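## Task

Move E01 onto site 3 of carrier PC7 so it lies flat within the locators with its well A1 in the corner labelled A1, then slide PC7 into rail tracks 13-18 far enough that the lamp behind those tracks comes on, with the carrier resting down in the tracks. E07 and E10 must remain in their nests and sites 1 and 2 must stay empty. Finally open the gripper and take the hand away.

## Robot and tools

Robot: a single arm with six revolute joints and a parallel gripper. Joint order (column order everywhere): waist, shoulder, elbow, wrist pitch, wrist yaw, wrist roll, then the gripper.

Scene layout: three nests in a row next to the apron, S1 closest to the robot: S1 holds E07 (deep-well block), S2 holds E10 (384-well plate), S3 holds E01 (96-well plate). Carrier PC7 sits loose on the apron before the rails; it may be slid and squared up there. Its site 1 is the one beside the handle. Rail tracks are numbered 1 to 18 on the apron, track 1 at the left as viewed from the arm base. On a labelled item, well A1 is at the labelled short end, in the corner opposite the labelled long side.

Scene frame: origin on the table surface under the arm base, +z up, +y to the left when facing along +x. The base may sit slightly tilted.

execute_actions, argument actions: a list holding zero or one entry. Empty list: just read the state. An entry with rows (1 to 15 rows) and optional steps (1 to 15, default 15) is a motion; each row lasts one control step of 1/30 s, and the final row is held for any remaining steps. An entry with only steps (up to 300) is a wait that sends nothing new; time spent composing a reply counts toward it. Optional pictures (boolean) turns camera images on or off; by default they come with every result. A refused call moves nothing.

Each row is one list of 7 numbers, each in [-1, 1]. The first six are joint offsets, not absolute angles, scaled so 1.0 equals 1.264 rad (waist), 1.32 (shoulder), 1.276 (elbow), 1.83 (wrist pitch), 1.686 (wrist yaw), 2.022 (wrist roll). Offsets are measured from the joint angles in the most recent result that reported them; before any such result in a scene, and for later calls inside the same reply, they are measured from the pose at the moment the action begins. They are not cumulative across rows. The seventh number is the gripper opening, absolute: +1 fully open (0.094 m pad gap), -1 closed.

Joint ranges (rad): waist -2.880 to 2.880, shoulder 0.000 to 3.142, elbow 0.000 to 3.019, wrist pitch -1.693 to 1.571, wrist yaw -1.571 to 1.571, wrist roll -2.094 to 2.094. Asking for more than 0.019 rad beyond an end gets the call refused; true ends may differ from these by up to 0.019 rad. Targets past a real end are clipped there and the result prints joint sent to its limit (possibly about an earlier, still running action); absence of that line does not prove there is room left.

Motion limits: each step the target stays within a lead of the measured angle of 0.264 (waist), 0.32 (shoulder), 0.276 (elbow), 0.33 (wrist pitch), 0.186 (wrist yaw), 0.522 (wrist roll) rad, and if targets would carry the gripper more than 70 mm from where it is, all are scaled back. Big changes therefore take several actions. Moves of only a few mm may not shift the hand at all.

The arm keeps heading for the last row sent while you think or wait, until it nearly stops or a step is HELD. All-zero offsets are not a pause: they pull the arm back to the reference angles. Sending zeros repeatedly can let the arm droop; to hold a pose, send the offsets that reach the intended angles in the first call of a reply and zeros in later calls, increasing the aim if a joint stays short.

Result lines: Joint positions and Joint velocities list the six joints (rad, rad/s) then the pad gap (m, m/s). grip_measured gives the opening on the command scale; readings can be off by about 1 mm consistently in a scene. To hold a part, command roughly 0.03 below grip_measured (less for a lighter grip). Pad force tops out around 50 to 62 N, lower on thin parts under about 2 mm. joint command not followed means the clearance check altered or blocked targets (mounting blocks and posts count as the arm). HELD marks steps where your row was not fully sent. Joint torques are raw drive outputs with offsets, scale and noise; friction can mimic or mask contact. MOTOR HOT appears from 85 °C; at 100 °C an OVER-TEMPERATURE FAULT drops the arm, so avoid long holding under load.

zoom_image: camera (cam_head_left, cam_head_right or cam_wrist) and region [x0, y0, x1, y1] in pixels of that camera's latest image, origin top-left, at most 504 by 504. Head cameras are 504x504 pinhole; the wrist camera is a 616x616 fisheye.

finished_scene: argument scene (1 or 2) closes that scene permanently, grades it, and gives the next task. Replying with no tool call ends all remaining scenes.

Suggested order: look, pick the required plate from its nest, place it on site 3 with the correct orientation, release, then push the carrier by its handle into the target tracks until the lamp lights, release and withdraw.

Avoid: dropping or knocking anything off the table, slamming or pressing hard, disturbing the other plates, and anything falling. Parts may occasionally be tugged or nudged by outside disturbances.

Each tool is called after ">>>" as name([rows], argument=value, ...), one row to a line, values as JSON.

## Session

>>> execute_actions(actions=[])

Scene clock: 0.00 s of 6600.00 s.
grip_measured=+1.000
Joint positions: [0.354 1.371 0.778 0.042 1.167 0.938 0.094]
Joint velocities: [ 0.005 -0.005 -0.017 -0.007 -0.007 -0.007  0.   ]
Joint torques (N m, as the arm reports them, + toward a larger angle): no reading
Motor temperatures (°C, as the motors report them): [21 22 26 23 19 22]

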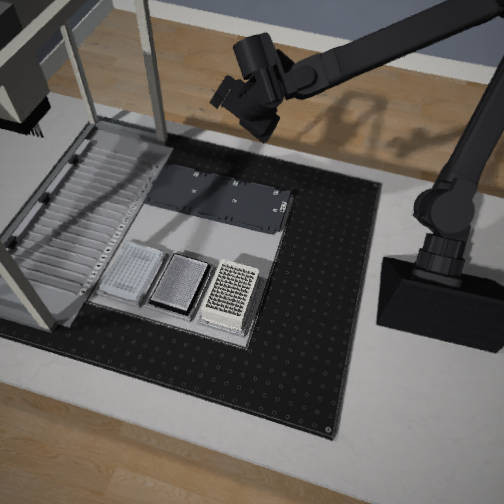

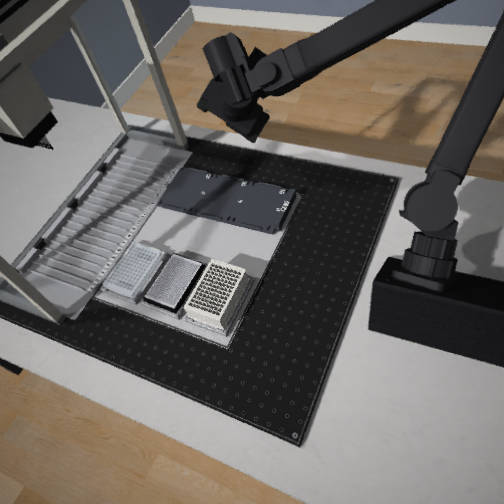

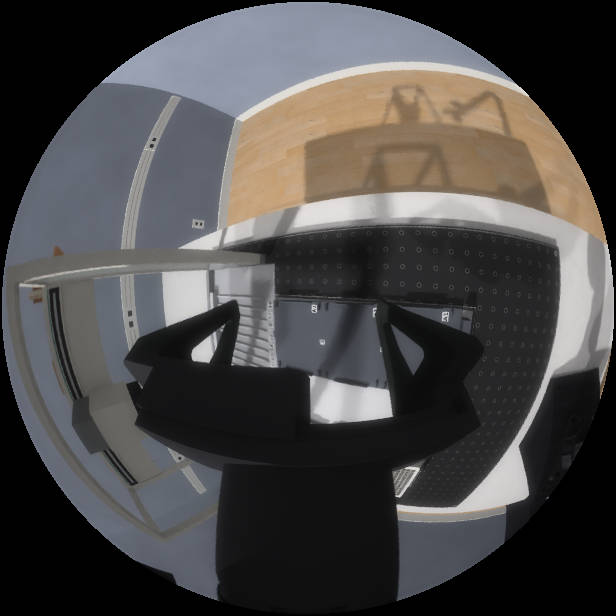

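>>> zoom_image(camera="cam_head_left", region=[80,150,300,350])

>>> zoom_image(camera="cam_head_right", region=[90,230,210,320])

Region (80, 150, 300, 350) of cam_head_left's 504x504 image, scaled by 2.291, with more detail than that image has; it fills the top 458 rows of this view, and the rest is white.

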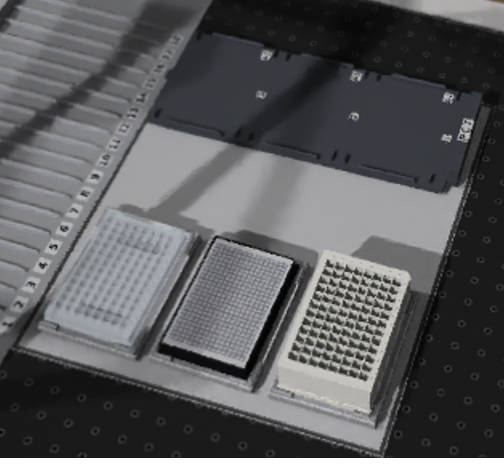

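Region (90, 230, 210, 320) of cam_head_right's 504x504 image, scaled by 4.200, with more detail than that image has; it fills the top 378 rows of this view, and the rest is white.

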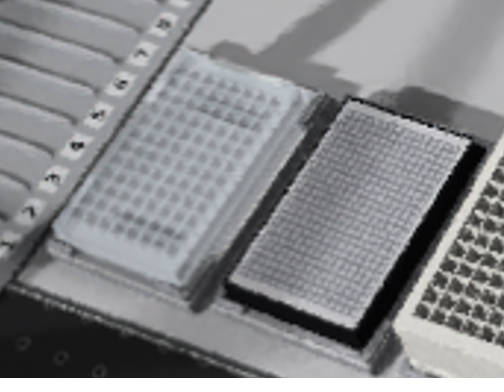

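>>> execute_actions([
  {"rows":[[0.02,0,0.04,0,0,-0.1,1],[0.04,0,0.07,-0.03,0,-0.2,1],[0.06,0.01,0.1,-0.07,0,-0.3,1],[0.08,0.03,0.13,-0.12,-0.02,-0.4,1],[0.1,0.05,0.16,-0.17,-0.04,-0.5,1],[0.12,0.08,0.19,-0.22,-0.06,-0.6,1],[0.13,0.11,0.22,-0.27,-0.08,-0.7,1],[0.14,0.14,0.25,-0.32,-0.1,-0.8,1],[0.14,0.17,0.28,-0.37,-0.12,-0.9,1],[0.14,0.2,0.3,-0.42,-0.14,-0.99,1],[0.14,0.23,0.32,-0.47,-0.16,-0.99,1],[0.14,0.26,0.34,-0.52,-0.18,-0.99,1],[0.14,0.29,0.35,-0.57,-0.2,-0.99,1],[0.14,0.32,0.36,-0.62,-0.22,-0.99,1],[0.14,0.34,0.36,-0.662,-0.238,-0.99,1]]},
], pictures=false)

>>> execute_actions([
  {"steps":15},
], pictures=false)

Scene clock: 4.80 s of 6600.00 s.
grip_measured=+1.000
Joint positions: [ 0.548  1.72   1.229 -0.967  0.796 -0.417  0.094]
Joint velocities: [-0.015  1.167  0.173 -2.527 -0.711 -2.791  0.   ]
Joint torques (N m, as the arm reports them, + toward a larger angle): [11.28 -5.93  7.14  0.74 -0.08  0.  ]
Motor temperatures (°C, as the motors report them): [21 22 26 23 19 22]
Steps of this call (steps 1 to 90: nothing new was sent; then 1.30 s passed at rest; steps 91 to 105: all 15 steps of this action). Readings (joint positions):
91: [0.354 1.371 0.778 0.042 1.167 0.908]
92: [0.357 1.371 0.782 0.034 1.167 0.845]
94: [0.378 1.373 0.813 -0.045 1.155 0.656]
98: [0.470 1.443 0.983 -0.352 1.032 0.269]
105: the state above

Scene clock: 5.30 s of 6600.00 s.
grip_measured=+1.000
Joint positions: [ 0.547  1.831  1.223 -1.153  0.765 -1.032  0.094]
Joint velocities: [ 0.015 -0.015 -0.007 -0.012  0.037 -0.154  0.   ]
Joint torques (N m, as the arm reports them, + toward a larger angle): [11.53 -9.54  8.14  0.24 -0.05 -0.08]
Motor temperatures (°C, as the motors report them): [21 22 26 23 19 22]
Steps of this call (steps 1 to 15: the robot went on to your last target). Readings (joint positions):
1: [0.547 1.757 1.231 -1.038 0.779 -0.516]
2: [0.547 1.792 1.228 -1.087 0.771 -0.616]
4: [0.547 1.844 1.223 -1.134 0.766 -0.775]
8: [0.547 1.857 1.223 -1.152 0.765 -0.942]
15: the state above

>>> execute_actions([
  {"rows":[[0,0.02,0.04,0,0,-0.038,1],[0,0.05,0.06,0,0,-0.038,1],[0,0.08,0.09,0,0,-0.038,1],[0,0.11,0.12,0,0,-0.038,1],[0,0.145,0.15,0,0,-0.038,1],[0,0.18,0.18,0,0,-0.038,1],[0,0.215,0.21,0,0,-0.038,1],[0,0.25,0.24,0,0,-0.038,1],[-0.01,0.28,0.265,0,0,-0.038,1],[-0.01,0.305,0.285,0,0,-0.038,1],[-0.02,0.33,0.305,0,0,-0.038,1],[-0.02,0.35,0.32,0,0,-0.038,1],[-0.025,0.365,0.335,0,0,-0.038,1],[-0.025,0.375,0.345,0,0,-0.038,1],[-0.025,0.385,0.35,0,0,-0.038,1]]},
], pictures=false)

>>> execute_actions([
  {"steps":15},
])

Scene clock: 8.70 s of 6600.00 s.
grip_measured=+1.000
Joint positions: [ 0.544  2.304  1.614 -1.153  0.765 -1.097  0.094]
Joint velocities: [-0.054  0.728  0.095  0.007  0.007  0.022  0.   ]
Joint torques (N m, as the arm reports them, + toward a larger angle): [ 15.15 -13.81  10.59   0.66  -0.08  -0.08]
Motor temperatures (°C, as the motors report them): [21 22 27 23 19 22]
Steps of this call (steps 1 to 30: the robot went on to your last target; steps 31 to 87: nothing new was sent; steps 88 to 102: all 15 steps of this action). Readings (joint positions):
88: [0.547 1.831 1.223 -1.153 0.765 -1.062]
89: [0.547 1.835 1.225 -1.153 0.765 -1.070]
91: [0.547 1.865 1.259 -1.153 0.765 -1.082]
95: [0.547 2.025 1.432 -1.153 0.765 -1.093]
102: the state above

Scene clock: 9.20 s of 6600.00 s.
grip_measured=+1.000
Joint positions: [ 0.535  2.359  1.628 -1.153  0.765 -1.1    0.094]
Joint velocities: [-0.005 -0.005 -0.007 -0.007  0.007  0.037  0.   ]
Joint torques (N m, as the arm reports them, + toward a larger angle): [ 15.8  -14.61   9.74   0.66  -0.09  -0.09]
Motor temperatures (°C, as the motors report them): [21 22 27 23 19 22]
Steps of this call (steps 1 to 15: the robot went on to your last target). Readings (joint positions):
1: [0.543 2.325 1.616 -1.153 0.765 -1.097]
2: [0.541 2.342 1.616 -1.153 0.765 -1.098]
4: [0.538 2.361 1.616 -1.153 0.765 -1.099]
8: [0.535 2.361 1.622 -1.153 0.765 -1.100]
15: the state above

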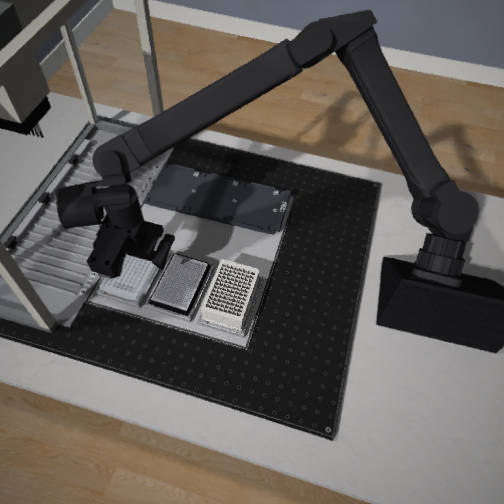

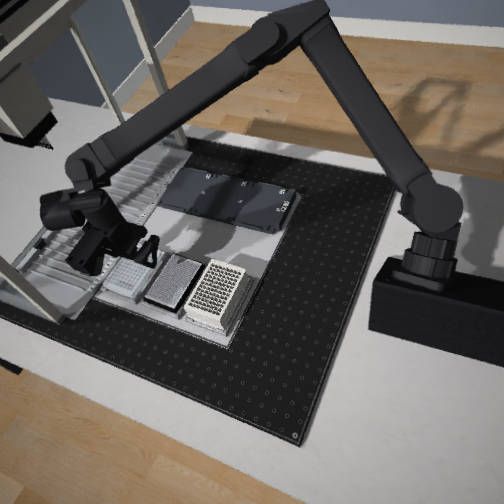

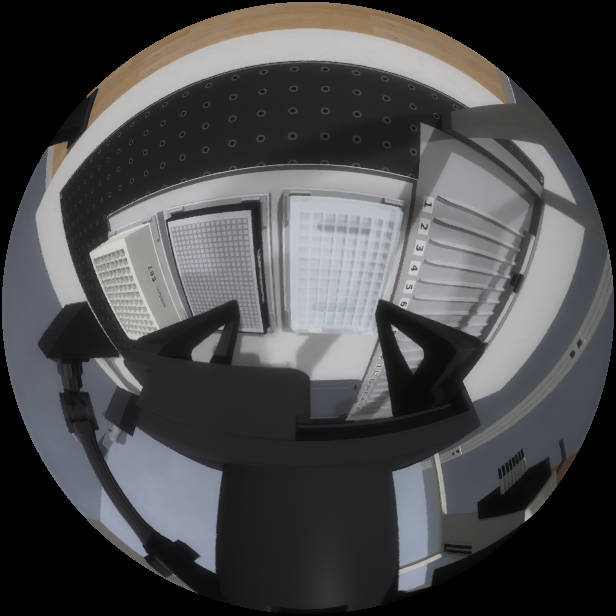

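>>> execute_actions([
  {"rows":[[-0.015,0.015,0.04,0.01,0,-0.01,1],[-0.022,0.023,0.052,0.02,0,-0.01,1],[-0.03,0.032,0.064,0.028,0,-0.02,1],[-0.038,0.042,0.074,0.035,0,-0.027,1]]},
])

Scene clock: 11.50 s of 6600.00 s.
grip_measured=+1.000
Joint positions: [ 0.5    2.385  1.685 -1.103  0.765 -1.143  0.094]
Joint velocities: [-0.005 -0.015 -0.012 -0.002  0.037  0.022  0.   ]
Joint torques (N m, as the arm reports them, + toward a larger angle): [ 16.98 -11.58   9.54   1.21  -0.09  -0.09]
Motor temperatures (°C, as the motors report them): [22 22 27 23 19 22]
Steps of this call (steps 1 to 15: the robot went on to your last target; steps 16 to 54: nothing new was sent; steps 55 to 69: all 15 steps of this action). Readings (joint positions):
55: [0.535 2.359 1.629 -1.153 0.765 -1.102]
56: [0.534 2.359 1.630 -1.150 0.765 -1.104]
58: [0.532 2.366 1.646 -1.134 0.765 -1.116]
62: [0.516 2.385 1.683 -1.105 0.765 -1.133]
69: the state above

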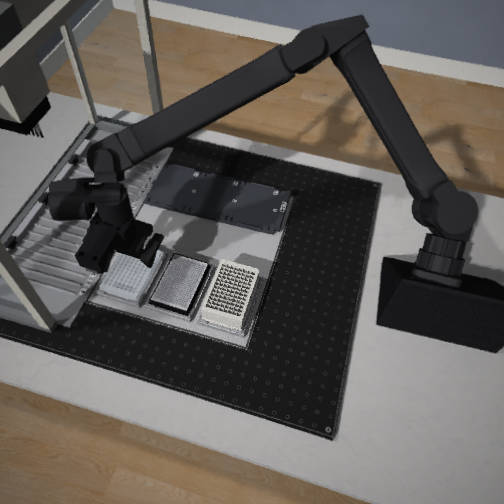

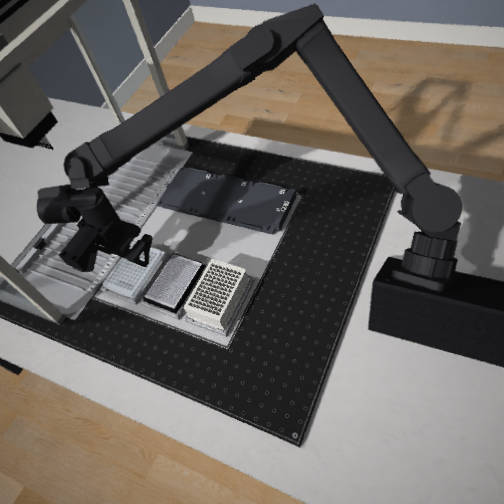

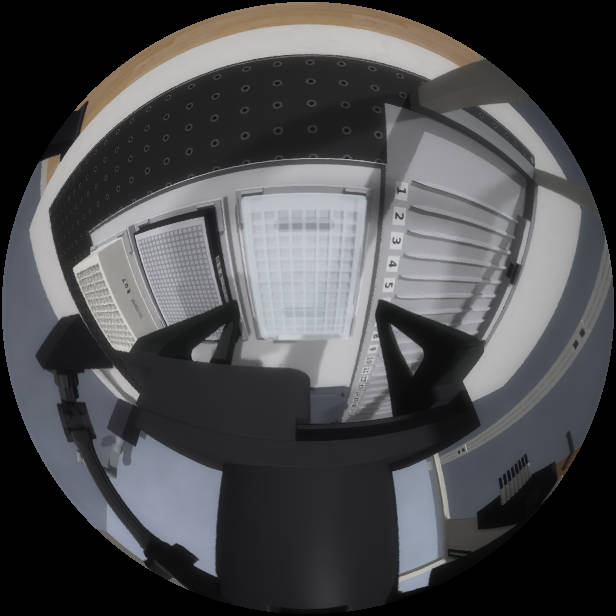

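>>> execute_actions([
  {"rows":[[-0.014,0.014,-0.008,0.01,0,0,1],[-0.02,0.02,-0.012,0.015,0,0,1],[-0.028,0.026,-0.018,0.023,0,-0.024,1]]},
])

Scene clock: 14.33 s of 6600.00 s.
grip_measured=+1.000
Joint positions: [ 0.483  2.392  1.673 -1.079  0.765 -1.181  0.094]
Joint velocities: [-0.005 -0.015  0.002 -0.002  0.037  0.022  0.   ]
Joint torques (N m, as the arm reports them, + toward a larger angle): [ 16.54 -11.81   5.25   1.22  -0.1   -0.07]
Motor temperatures (°C, as the motors report them): [22 22 27 23 19 22]
Steps of this call (steps 1 to 15: the robot went on to your last target; steps 16 to 70: nothing new was sent; steps 71 to 85: all 15 steps of this action). Readings (joint positions):
71: [0.500 2.385 1.685 -1.103 0.765 -1.146]
72: [0.500 2.385 1.685 -1.102 0.765 -1.146]
74: [0.498 2.385 1.681 -1.088 0.765 -1.158]
78: [0.490 2.389 1.675 -1.080 0.765 -1.173]
85: the state above

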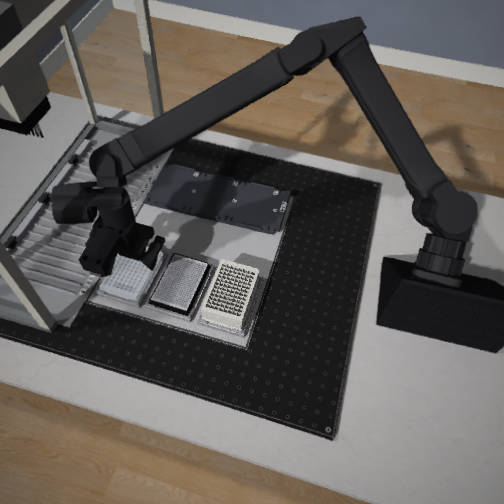

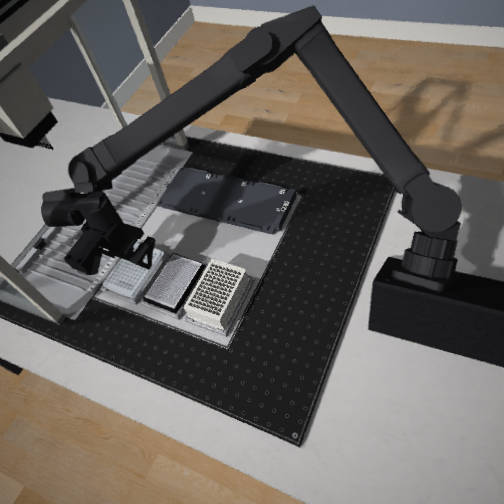

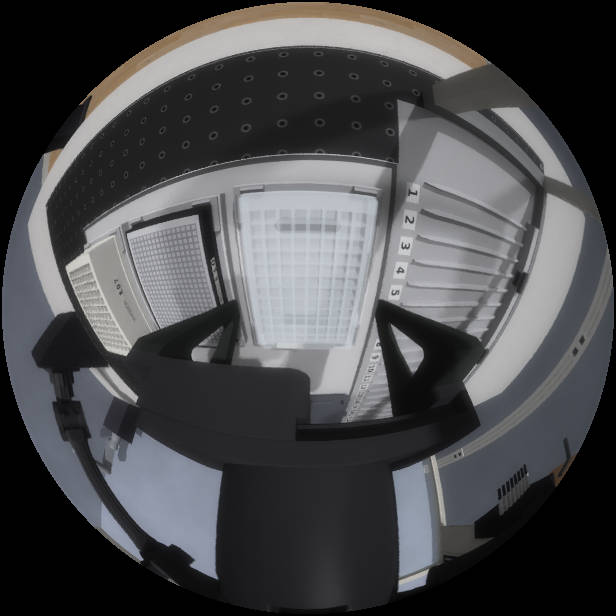

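>>> execute_actions([
  {"rows":[[-0.014,0.014,-0.008,0,0,0,1],[-0.02,0.02,-0.012,0.01,0,0,1],[-0.029,0.03,-0.017,0.014,0,-0.01,1],[-0.029,0.03,-0.017,0.018,0,-0.01,1],[-0.029,0.03,-0.017,0.022,0,-0.015,1],[-0.029,0.03,-0.017,0.026,0,-0.015,1]]},
])

>>> zoom_image(camera="cam_wrist", region=[190,150,430,390])

Scene clock: 16.80 s of 6600.00 s.
grip_measured=+1.000
Joint positions: [ 0.464  2.406  1.662 -1.049  0.765 -1.201  0.094]
Joint velocities: [-0.005 -0.015 -0.012  0.002  0.007  0.007  0.   ]
Joint torques (N m, as the arm reports them, + toward a larger angle): [ 16.66 -11.9    5.18   1.28  -0.1   -0.08]
Motor temperatures (°C, as the motors report them): [22 22 27 23 19 22]
Steps of this call (steps 1 to 15: the robot went on to your last target; steps 16 to 59: nothing new was sent; steps 60 to 74: all 15 steps of this action). Readings (joint positions):
60: [0.483 2.392 1.673 -1.079 0.765 -1.183]
61: [0.483 2.392 1.673 -1.079 0.765 -1.183]
63: [0.481 2.393 1.670 -1.073 0.765 -1.186]
67: [0.472 2.399 1.665 -1.053 0.765 -1.195]
74: the state above

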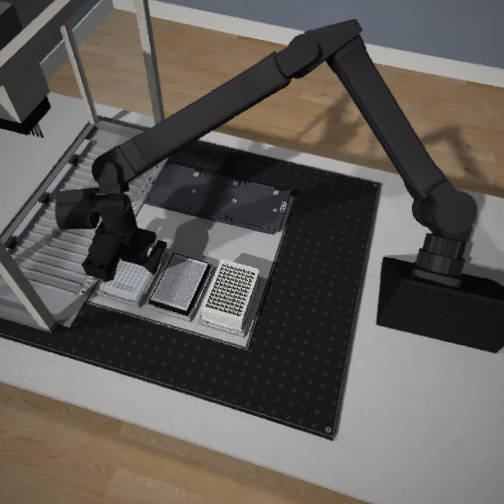

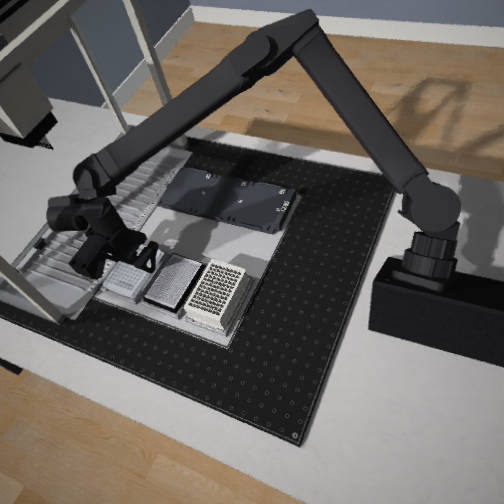

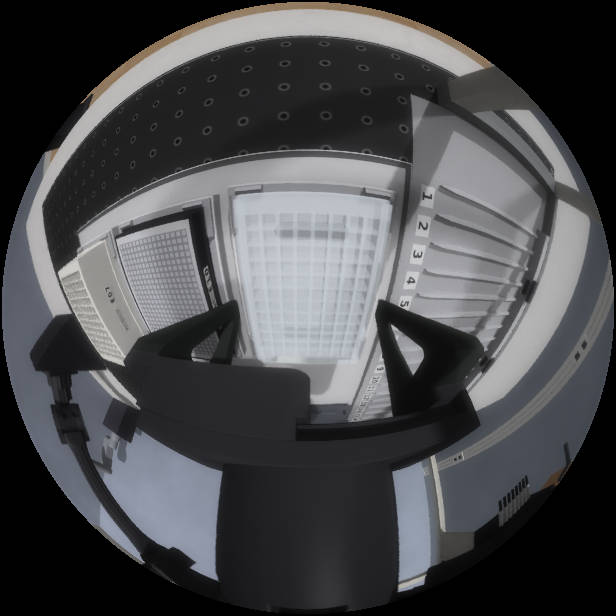

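Region (190, 150, 430, 390) of cam_wrist's 616x616 image, scaled by 2.100, with more detail than that image has.

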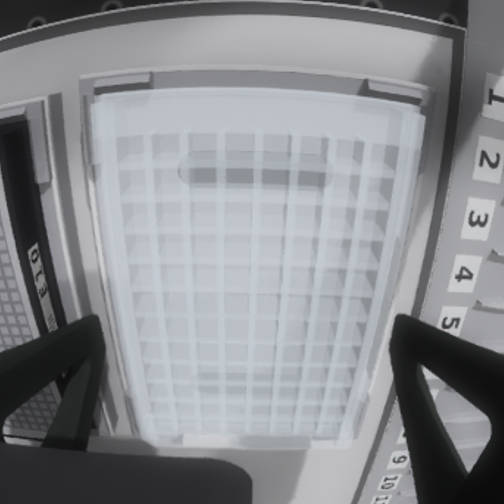

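>>> execute_actions([
  {"rows":[[0,0,0,0.016,0,0,1],[0,0,0,0.016,0,0,1],[-0.024,0.025,0,0.018,0,-0.006,1]]},
])

>>> zoom_image(camera="cam_wrist", region=[190,150,430,390])

Scene clock: 18.73 s of 6600.00 s.
grip_measured=+1.000
Joint positions: [ 0.454  2.409  1.662 -1.034  0.765 -1.204  0.094]
Joint velocities: [ 0.015  0.005 -0.002 -0.022  0.007  0.007  0.   ]
Joint torques (N m, as the arm reports them, + toward a larger angle): [ 16.43 -11.62   6.02   1.25  -0.1   -0.09]
Motor temperatures (°C, as the motors report them): [22 22 27 23 19 22]
Steps of this call (steps 1 to 15: the robot went on to your last target; steps 16 to 43: nothing new was sent; steps 44 to 58: all 15 steps of this action). Readings (joint positions):
44: [0.464 2.406 1.662 -1.047 0.765 -1.202]
45: [0.464 2.406 1.662 -1.044 0.765 -1.202]
47: [0.464 2.406 1.662 -1.038 0.765 -1.203]
51: [0.459 2.407 1.662 -1.034 0.765 -1.204]
58: the state above

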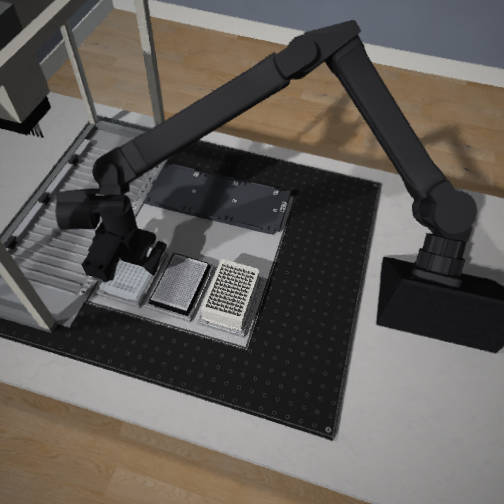

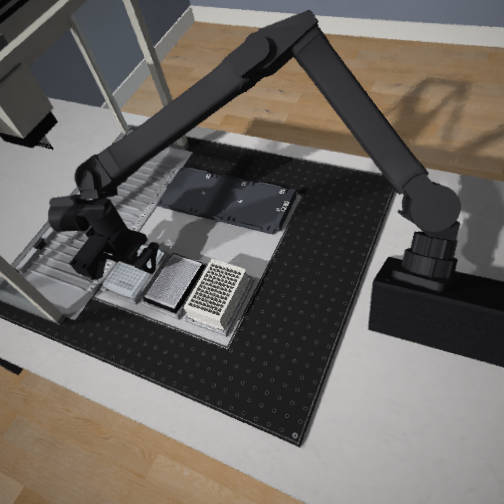

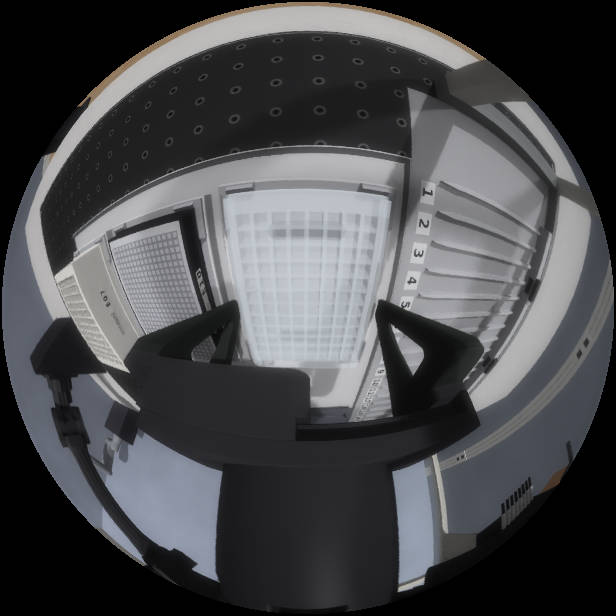

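Region (190, 150, 430, 390) of cam_wrist's 616x616 image, scaled by 2.100, with more detail than that image has.

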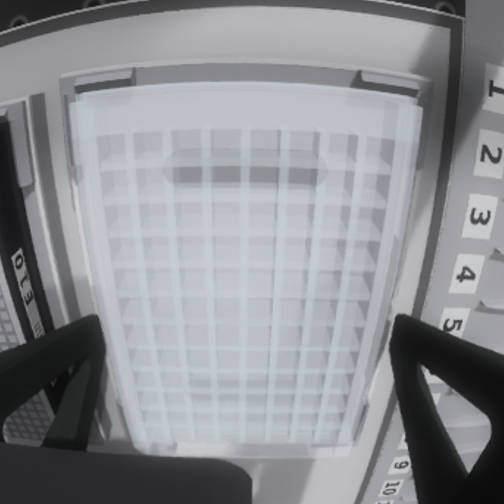

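A little lower, grip, lift.

>>> execute_actions([
  {"rows":[[-0.02,0.026,0,0,0,-0.008,1]],"steps":12},
], pictures=false)

>>> execute_actions([
  {"rows":[[0,0,0,0,0,0,0.9],[0,0,0,0,0,0,0.85],[0,0,0,0,0,0,0.8],[0,0,0,0,0,0,0.76],[0,0,0,0,0,0,0.68]],"steps":12},
], pictures=false)

>>> execute_actions([
  {"rows":[[0.025,-0.027,0.02,0,0,0,0.68],[0.03,-0.032,0.02,0,0,0,0.68],[0.035,-0.037,0.02,-0.008,0,0,0.68],[0.04,-0.042,0.02,-0.012,0,0.01,0.68],[0.045,-0.047,0.02,-0.016,0,0.01,0.68],[0.05,-0.052,0.02,-0.022,0,0.02,0.68],[0.05,-0.052,0.02,-0.03,0,0.025,0.68]]},
])

Scene clock: 22.07 s of 6600.00 s.
grip_measured=+1.000
Joint positions: [ 0.452  2.415  1.662 -1.034  0.765 -1.211  0.094]
Joint velocities: [-0.005  0.005 -0.007  0.007  0.037  0.051  0.   ]
Joint torques (N m, as the arm reports them, + toward a larger angle): [ 16.26 -11.67   5.96   0.7   -0.1   -0.07]
Motor temperatures (°C, as the motors report them): [22 22 27 23 19 22]
Steps of this call (steps 1 to 15: the robot went on to your last target; steps 16 to 88: nothing new was sent; steps 89 to 100: all 12 steps of this action). Readings (joint positions):
89: [0.454 2.410 1.662 -1.034 0.765 -1.206]
90: [0.454 2.410 1.662 -1.034 0.765 -1.207]
92: [0.454 2.411 1.662 -1.034 0.765 -1.208]
96: [0.453 2.414 1.662 -1.034 0.765 -1.210]
100: the state above

Scene clock: 22.47 s of 6600.00 s.
grip_measured=+0.753
Joint positions: [ 0.452  2.415  1.662 -1.034  0.765 -1.211  0.082]
Joint velocities: [-0.024 -0.005  0.002 -0.002 -0.022 -0.051 -0.   ]
Joint torques (N m, as the arm reports them, + toward a larger angle): [ 17.99 -14.12   5.98   0.66  -0.11   0.01]
Motor temperatures (°C, as the motors report them): [22 22 27 23 19 22]
Steps of this call (steps 1 to 12: all 12 steps of this action). Readings (joint positions):
1: [0.452 2.415 1.662 -1.034 0.765 -1.211]
2: [0.452 2.415 1.662 -1.034 0.765 -1.211]
4: [0.452 2.415 1.662 -1.034 0.765 -1.211]
8: [0.452 2.415 1.662 -1.034 0.765 -1.211]
12: the state above

Scene clock: 22.97 s of 6600.00 s.
grip_measured=+0.753
Joint positions: [ 0.511  2.358  1.662 -1.072  0.765 -1.174  0.082]
Joint velocities: [ 0.015 -0.015  0.002  0.007 -0.081  0.037  0.001]
Joint torques (N m, as the arm reports them, + toward a larger angle): [ 18.29 -14.44   8.63   0.17  -0.11   0.12]
Motor temperatures (°C, as the motors report them): [22 22 27 23 19 22]
Steps of this call (steps 1 to 15: all 15 steps of this action). Readings (joint positions):
1: [0.453 2.414 1.662 -1.034 0.765 -1.211]
2: [0.454 2.413 1.662 -1.034 0.765 -1.211]
4: [0.458 2.409 1.662 -1.036 0.765 -1.210]
8: [0.480 2.388 1.662 -1.061 0.765 -1.191]
15: the state above

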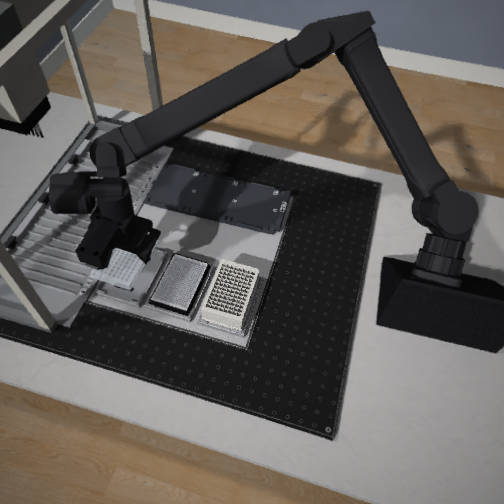

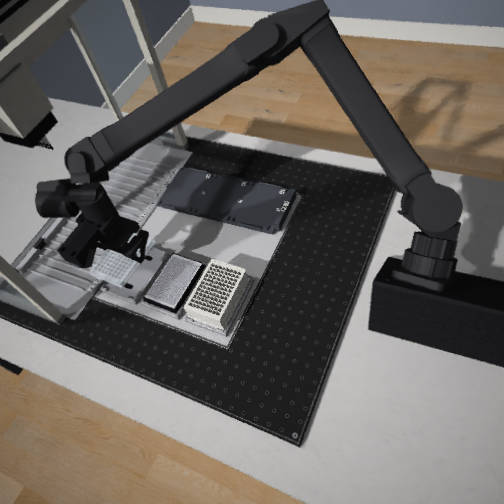

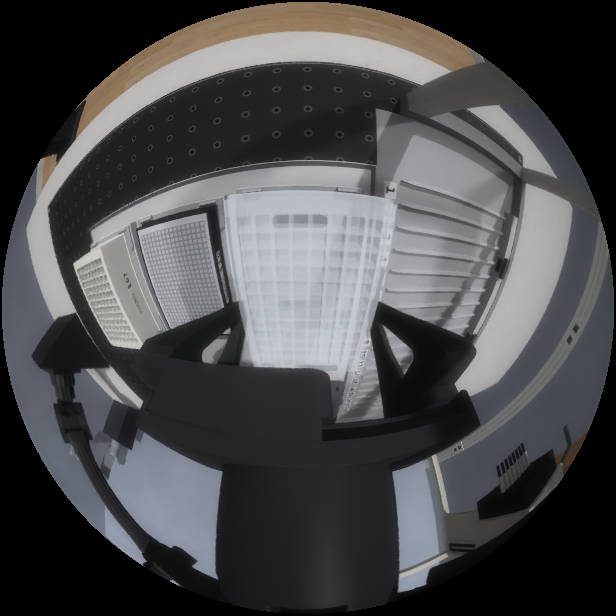

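>>> execute_actions([
  {"rows":[[0,-0.03,0,0,0,-0.01,0.7],[-0.01,-0.045,0,0,0,-0.02,0.7],[-0.025,-0.065,-0.01,0,0,-0.03,0.7],[-0.045,-0.085,-0.015,-0.01,0,-0.045,0.7],[-0.065,-0.11,-0.02,-0.01,0,-0.06,0.7],[-0.085,-0.135,-0.03,-0.01,0.005,-0.075,0.7],[-0.11,-0.16,-0.035,-0.015,0.005,-0.09,0.7],[-0.13,-0.18,-0.04,-0.015,0.01,-0.105,0.7],[-0.15,-0.2,-0.05,-0.02,0.01,-0.12,0.7],[-0.17,-0.22,-0.055,-0.02,0.01,-0.135,0.7],[-0.185,-0.235,-0.06,-0.024,0.015,-0.15,0.7],[-0.2,-0.245,-0.07,-0.024,0.015,-0.16,0.7],[-0.21,-0.252,-0.075,-0.024,0.015,-0.17,0.7],[-0.217,-0.257,-0.08,-0.024,0.015,-0.176,0.7],[-0.222,-0.26,-0.082,-0.024,0.015,-0.176,0.7]]},
], pictures=false)

>>> execute_actions([
  {"steps":15},
])

Scene clock: 28.23 s of 6600.00 s.
grip_measured=+0.753
Joint positions: [ 0.356  2.127  1.607 -1.076  0.782 -1.371  0.082]
Joint velocities: [-0.659 -0.698 -0.198 -0.046  0.007 -0.579 -0.001]
Joint torques (N m, as the arm reports them, + toward a larger angle): [ 15.13 -14.22   4.96   0.07   0.01  -0.07]
Motor temperatures (°C, as the motors report them): [22 23 27 23 19 22]
Steps of this call (steps 1 to 15: the robot went on to your last target; steps 16 to 90: nothing new was sent; then 1.77 s passed at rest; steps 91 to 105: all 15 steps of this action). Readings (joint positions):
91: [0.511 2.357 1.662 -1.072 0.765 -1.172]
92: [0.511 2.356 1.662 -1.072 0.765 -1.178]
94: [0.509 2.343 1.656 -1.072 0.765 -1.199]
98: [0.480 2.279 1.635 -1.072 0.767 -1.253]
105: the state above

Scene clock: 28.73 s of 6600.00 s.
grip_measured=+0.753
Joint positions: [ 0.212  1.998  1.567 -1.1    0.793 -1.515  0.082]
Joint velocities: [ 0.054 -0.015 -0.007 -0.012 -0.051 -0.11  -0.001]
Joint torques (N m, as the arm reports them, + toward a larger angle): [ 18.03 -11.05   5.35   0.17  -0.18  -0.08]
Motor temperatures (°C, as the motors report them): [22 23 27 23 19 22]
Steps of this call (steps 1 to 15: the robot went on to your last target). Readings (joint positions):
1: [0.332 2.103 1.600 -1.079 0.784 -1.391]
2: [0.308 2.080 1.593 -1.083 0.786 -1.414]
4: [0.260 2.038 1.580 -1.093 0.789 -1.452]
8: [0.201 1.998 1.579 -1.098 0.794 -1.493]
15: the state above

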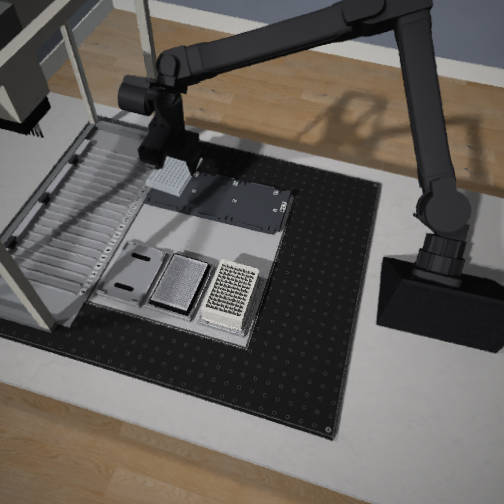

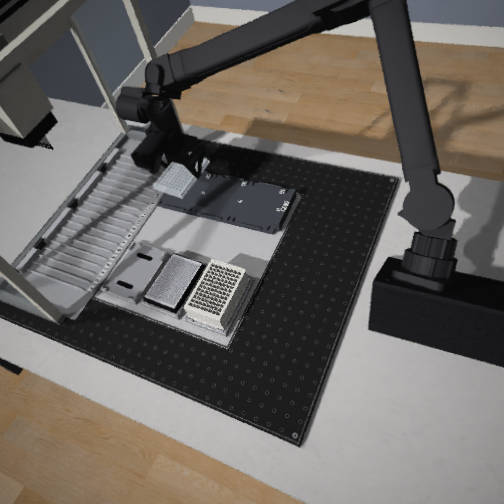

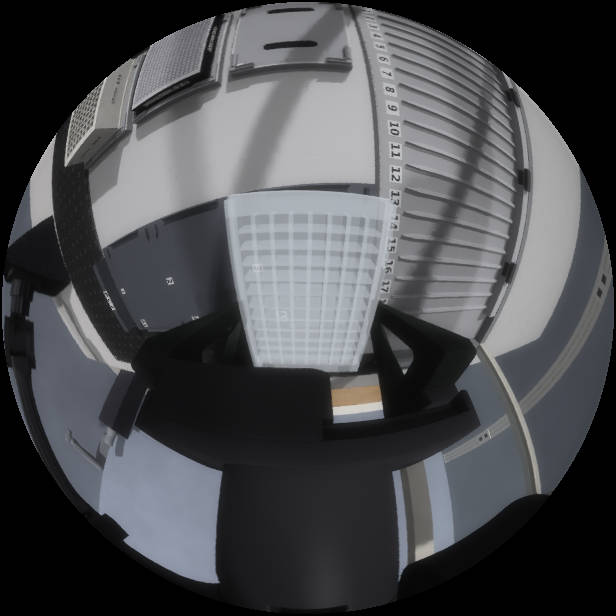

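>>> execute_actions(actions=[])

Scene clock: 41.33 s of 6600.00 s.
grip_measured=+0.753
Joint positions: [ 0.217  1.998  1.567 -1.1    0.793 -1.521  0.082]
Joint velocities: [-0.005 -0.015  0.012 -0.017 -0.066 -0.022 -0.001]
Joint torques (N m, as the arm reports them, + toward a larger angle): [ 17.81 -11.08   5.37   0.15  -0.19  -0.08]
Motor temperatures (°C, as the motors report them): [23 23 27 23 19 22]
Steps of this call (steps 1 to 15: the robot went on to your last target; steps 16 to 90: nothing new was sent; then 9.60 s passed at rest). Readings (joint positions):
1: [0.215 1.998 1.567 -1.100 0.793 -1.517]
2: [0.216 1.998 1.567 -1.100 0.793 -1.517]
4: [0.217 1.998 1.567 -1.100 0.793 -1.519]
8: [0.217 1.998 1.567 -1.100 0.793 -1.520]
90: the state above
The arm was judged still, so your last target was given up. Only a new action makes it travel on or press farther. Fingers that are still opening or closing keep moving.

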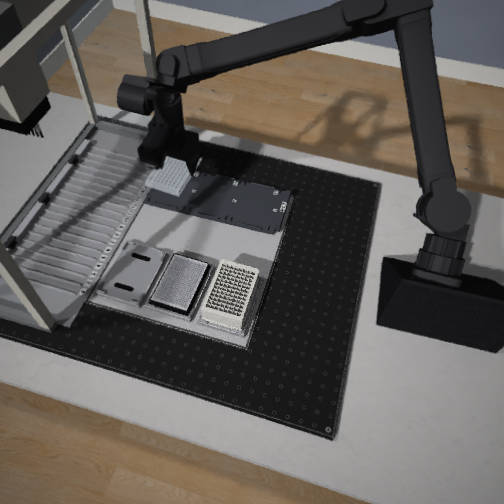

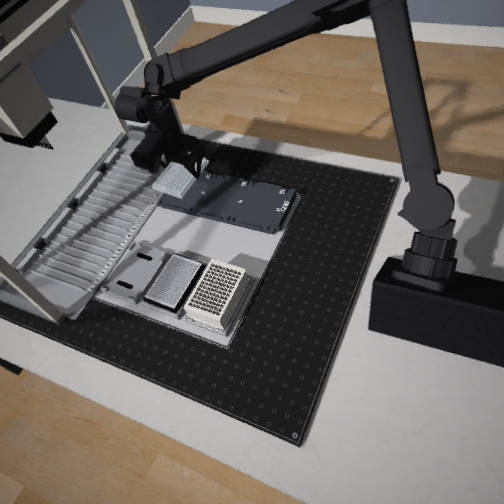

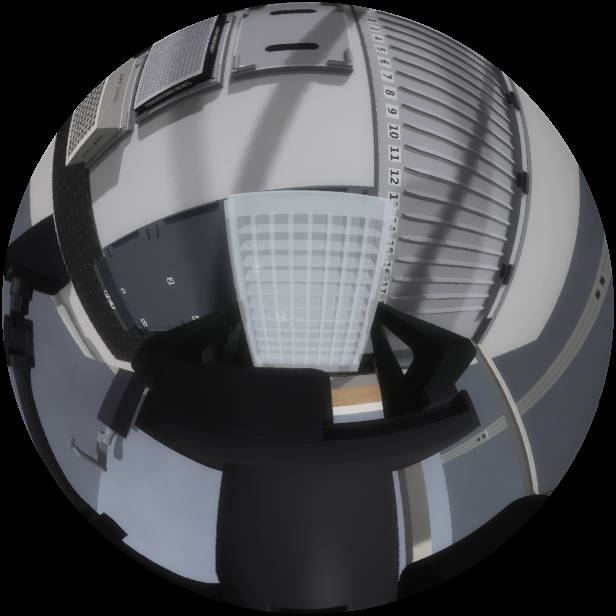

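>>> execute_actions([
  {"rows":[[-0.032,0.029,-0.016,0.032,0,-0.04,0.7]]},
])

>>> zoom_image(camera="cam_wrist", region=[150,130,450,380])

Scene clock: 43.43 s of 6600.00 s.
grip_measured=+0.753
Joint positions: [ 0.189  2.013  1.556 -1.059  0.793 -1.591  0.082]
Joint velocities: [ 0.005 -0.005 -0.002 -0.002  0.007 -0.022  0.001]
Joint torques (N m, as the arm reports them, + toward a larger angle): [ 15.59 -10.79   5.2    1.25  -0.1   -0.08]
Motor temperatures (°C, as the motors report them): [23 23 27 23 19 22]
Steps of this call (steps 1 to 48: nothing new was sent; steps 49 to 63: all 15 steps of this action). Readings (joint positions):
49: [0.216 1.998 1.566 -1.093 0.793 -1.533]
50: [0.215 1.998 1.564 -1.080 0.793 -1.545]
52: [0.208 2.002 1.562 -1.065 0.793 -1.562]
56: [0.194 2.011 1.558 -1.059 0.793 -1.581]
63: the state above

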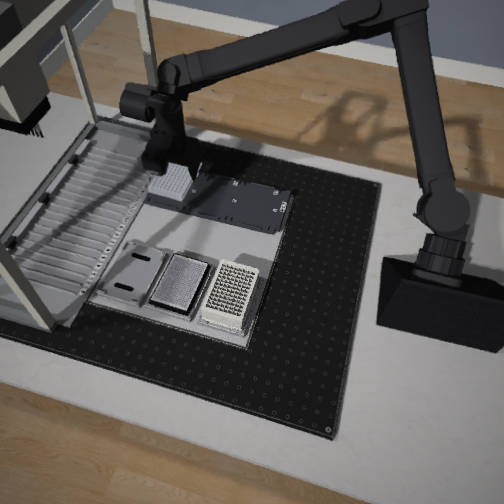

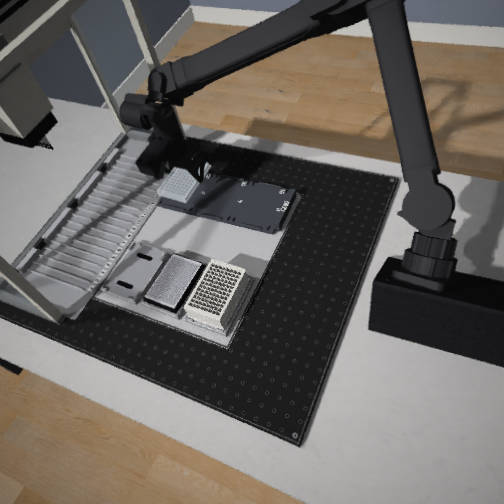

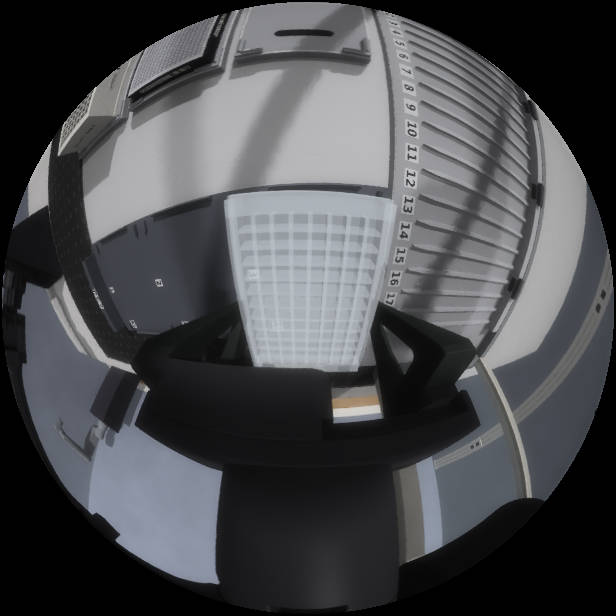

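Region (150, 130, 450, 380) of cam_wrist's 616x616 image, scaled by 1.680, with more detail than that image has.

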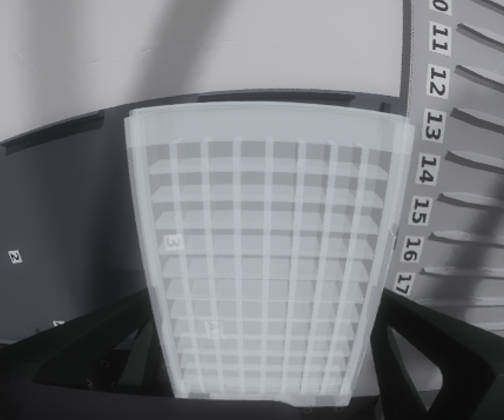

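>>> execute_actions([
  {"rows":[[-0.028,0.029,-0.009,0.025,0,-0.025,0.7]]},
])

>>> zoom_image(camera="cam_wrist", region=[150,130,450,380])

Scene clock: 45.07 s of 6600.00 s.
grip_measured=+0.753
Joint positions: [ 0.168  2.029  1.556 -1.031  0.793 -1.631  0.082]
Joint velocities: [-0.005 -0.005 -0.002 -0.002  0.022 -0.007 -0.001]
Joint torques (N m, as the arm reports them, + toward a larger angle): [ 15.51 -10.67   4.95   1.24  -0.1   -0.07]
Motor temperatures (°C, as the motors report them): [23 23 27 23 19 22]
Steps of this call (steps 1 to 15: the robot went on to your last target; steps 16 to 34: nothing new was sent; steps 35 to 49: all 15 steps of this action). Readings (joint positions):
35: [0.189 2.014 1.556 -1.054 0.793 -1.600]
36: [0.187 2.016 1.556 -1.046 0.793 -1.606]
38: [0.183 2.019 1.556 -1.035 0.793 -1.616]
42: [0.172 2.026 1.556 -1.031 0.793 -1.626]
49: the state above

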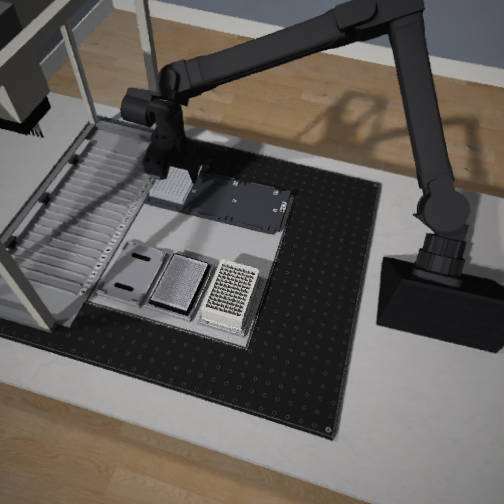

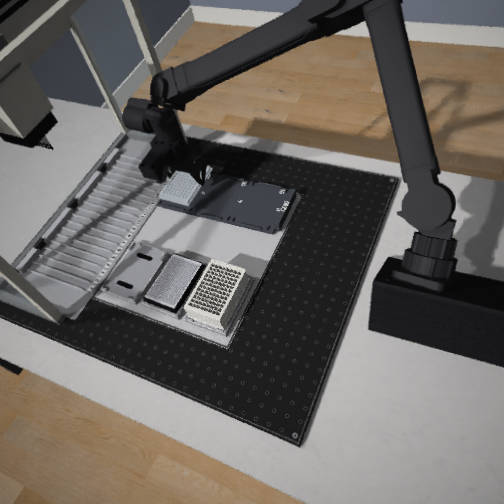

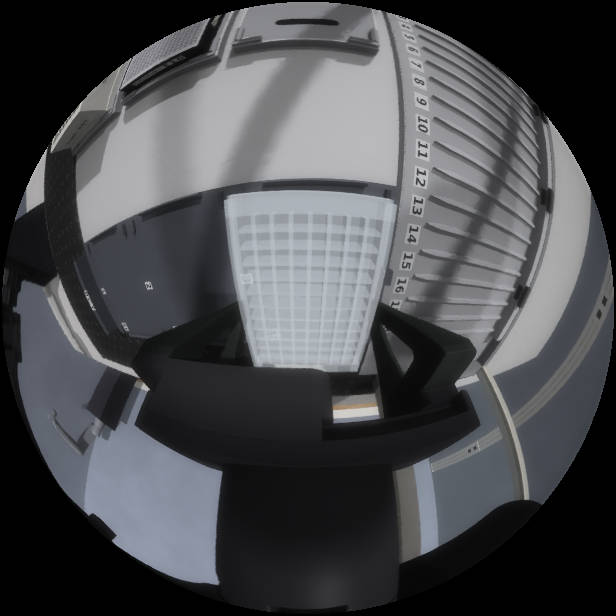

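Region (150, 130, 450, 380) of cam_wrist's 616x616 image, scaled by 1.680, with more detail than that image has.

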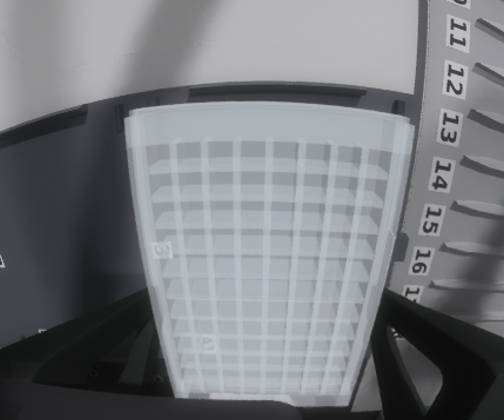

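>>> execute_actions([
  {"rows":[[-0.021,0.029,0,0.026,0,-0.02,0.7]]},
])

>>> zoom_image(camera="cam_wrist", region=[150,130,450,380])

Scene clock: 46.93 s of 6600.00 s.
grip_measured=+0.753
Joint positions: [ 0.16   2.043  1.556 -1.001  0.793 -1.662  0.082]
Joint velocities: [-0.024  0.015 -0.012 -0.002 -0.037  0.007 -0.   ]
Joint torques (N m, as the arm reports them, + toward a larger angle): [ 15.23 -11.18   5.8    1.25  -0.1   -0.07]
Motor temperatures (°C, as the motors report them): [23 23 27 23 19 22]
Steps of this call (steps 1 to 15: the robot went on to your last target; steps 16 to 41: nothing new was sent; steps 42 to 56: all 15 steps of this action). Readings (joint positions):
42: [0.168 2.029 1.556 -1.026 0.793 -1.638]
43: [0.168 2.030 1.556 -1.017 0.793 -1.643]
45: [0.166 2.034 1.556 -1.005 0.793 -1.650]
49: [0.162 2.041 1.556 -1.001 0.793 -1.657]
56: the state above

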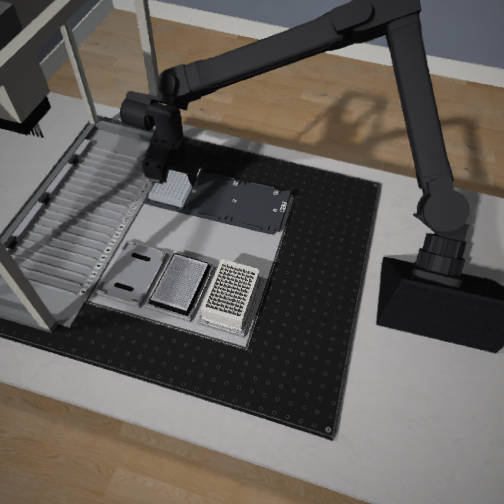

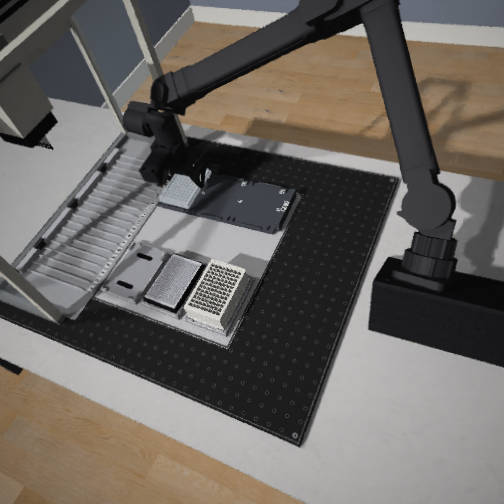

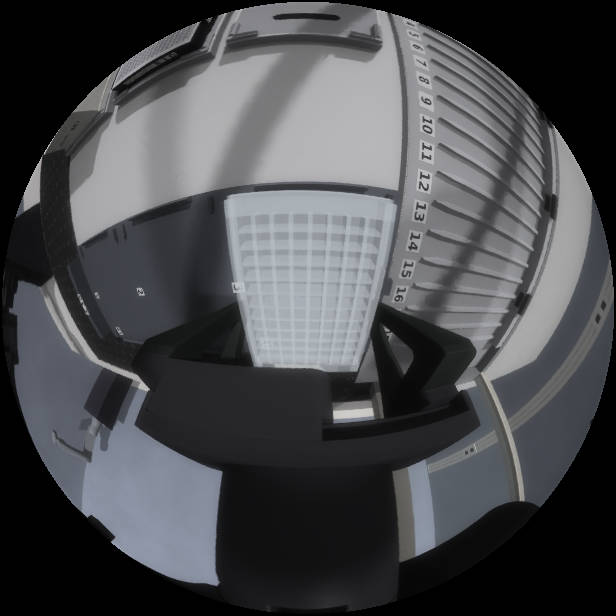

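Region (150, 130, 450, 380) of cam_wrist's 616x616 image, scaled by 1.680, with more detail than that image has.

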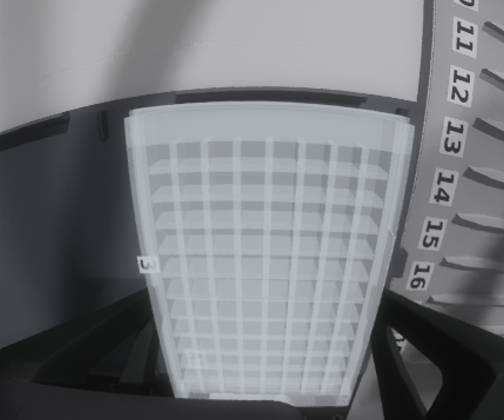

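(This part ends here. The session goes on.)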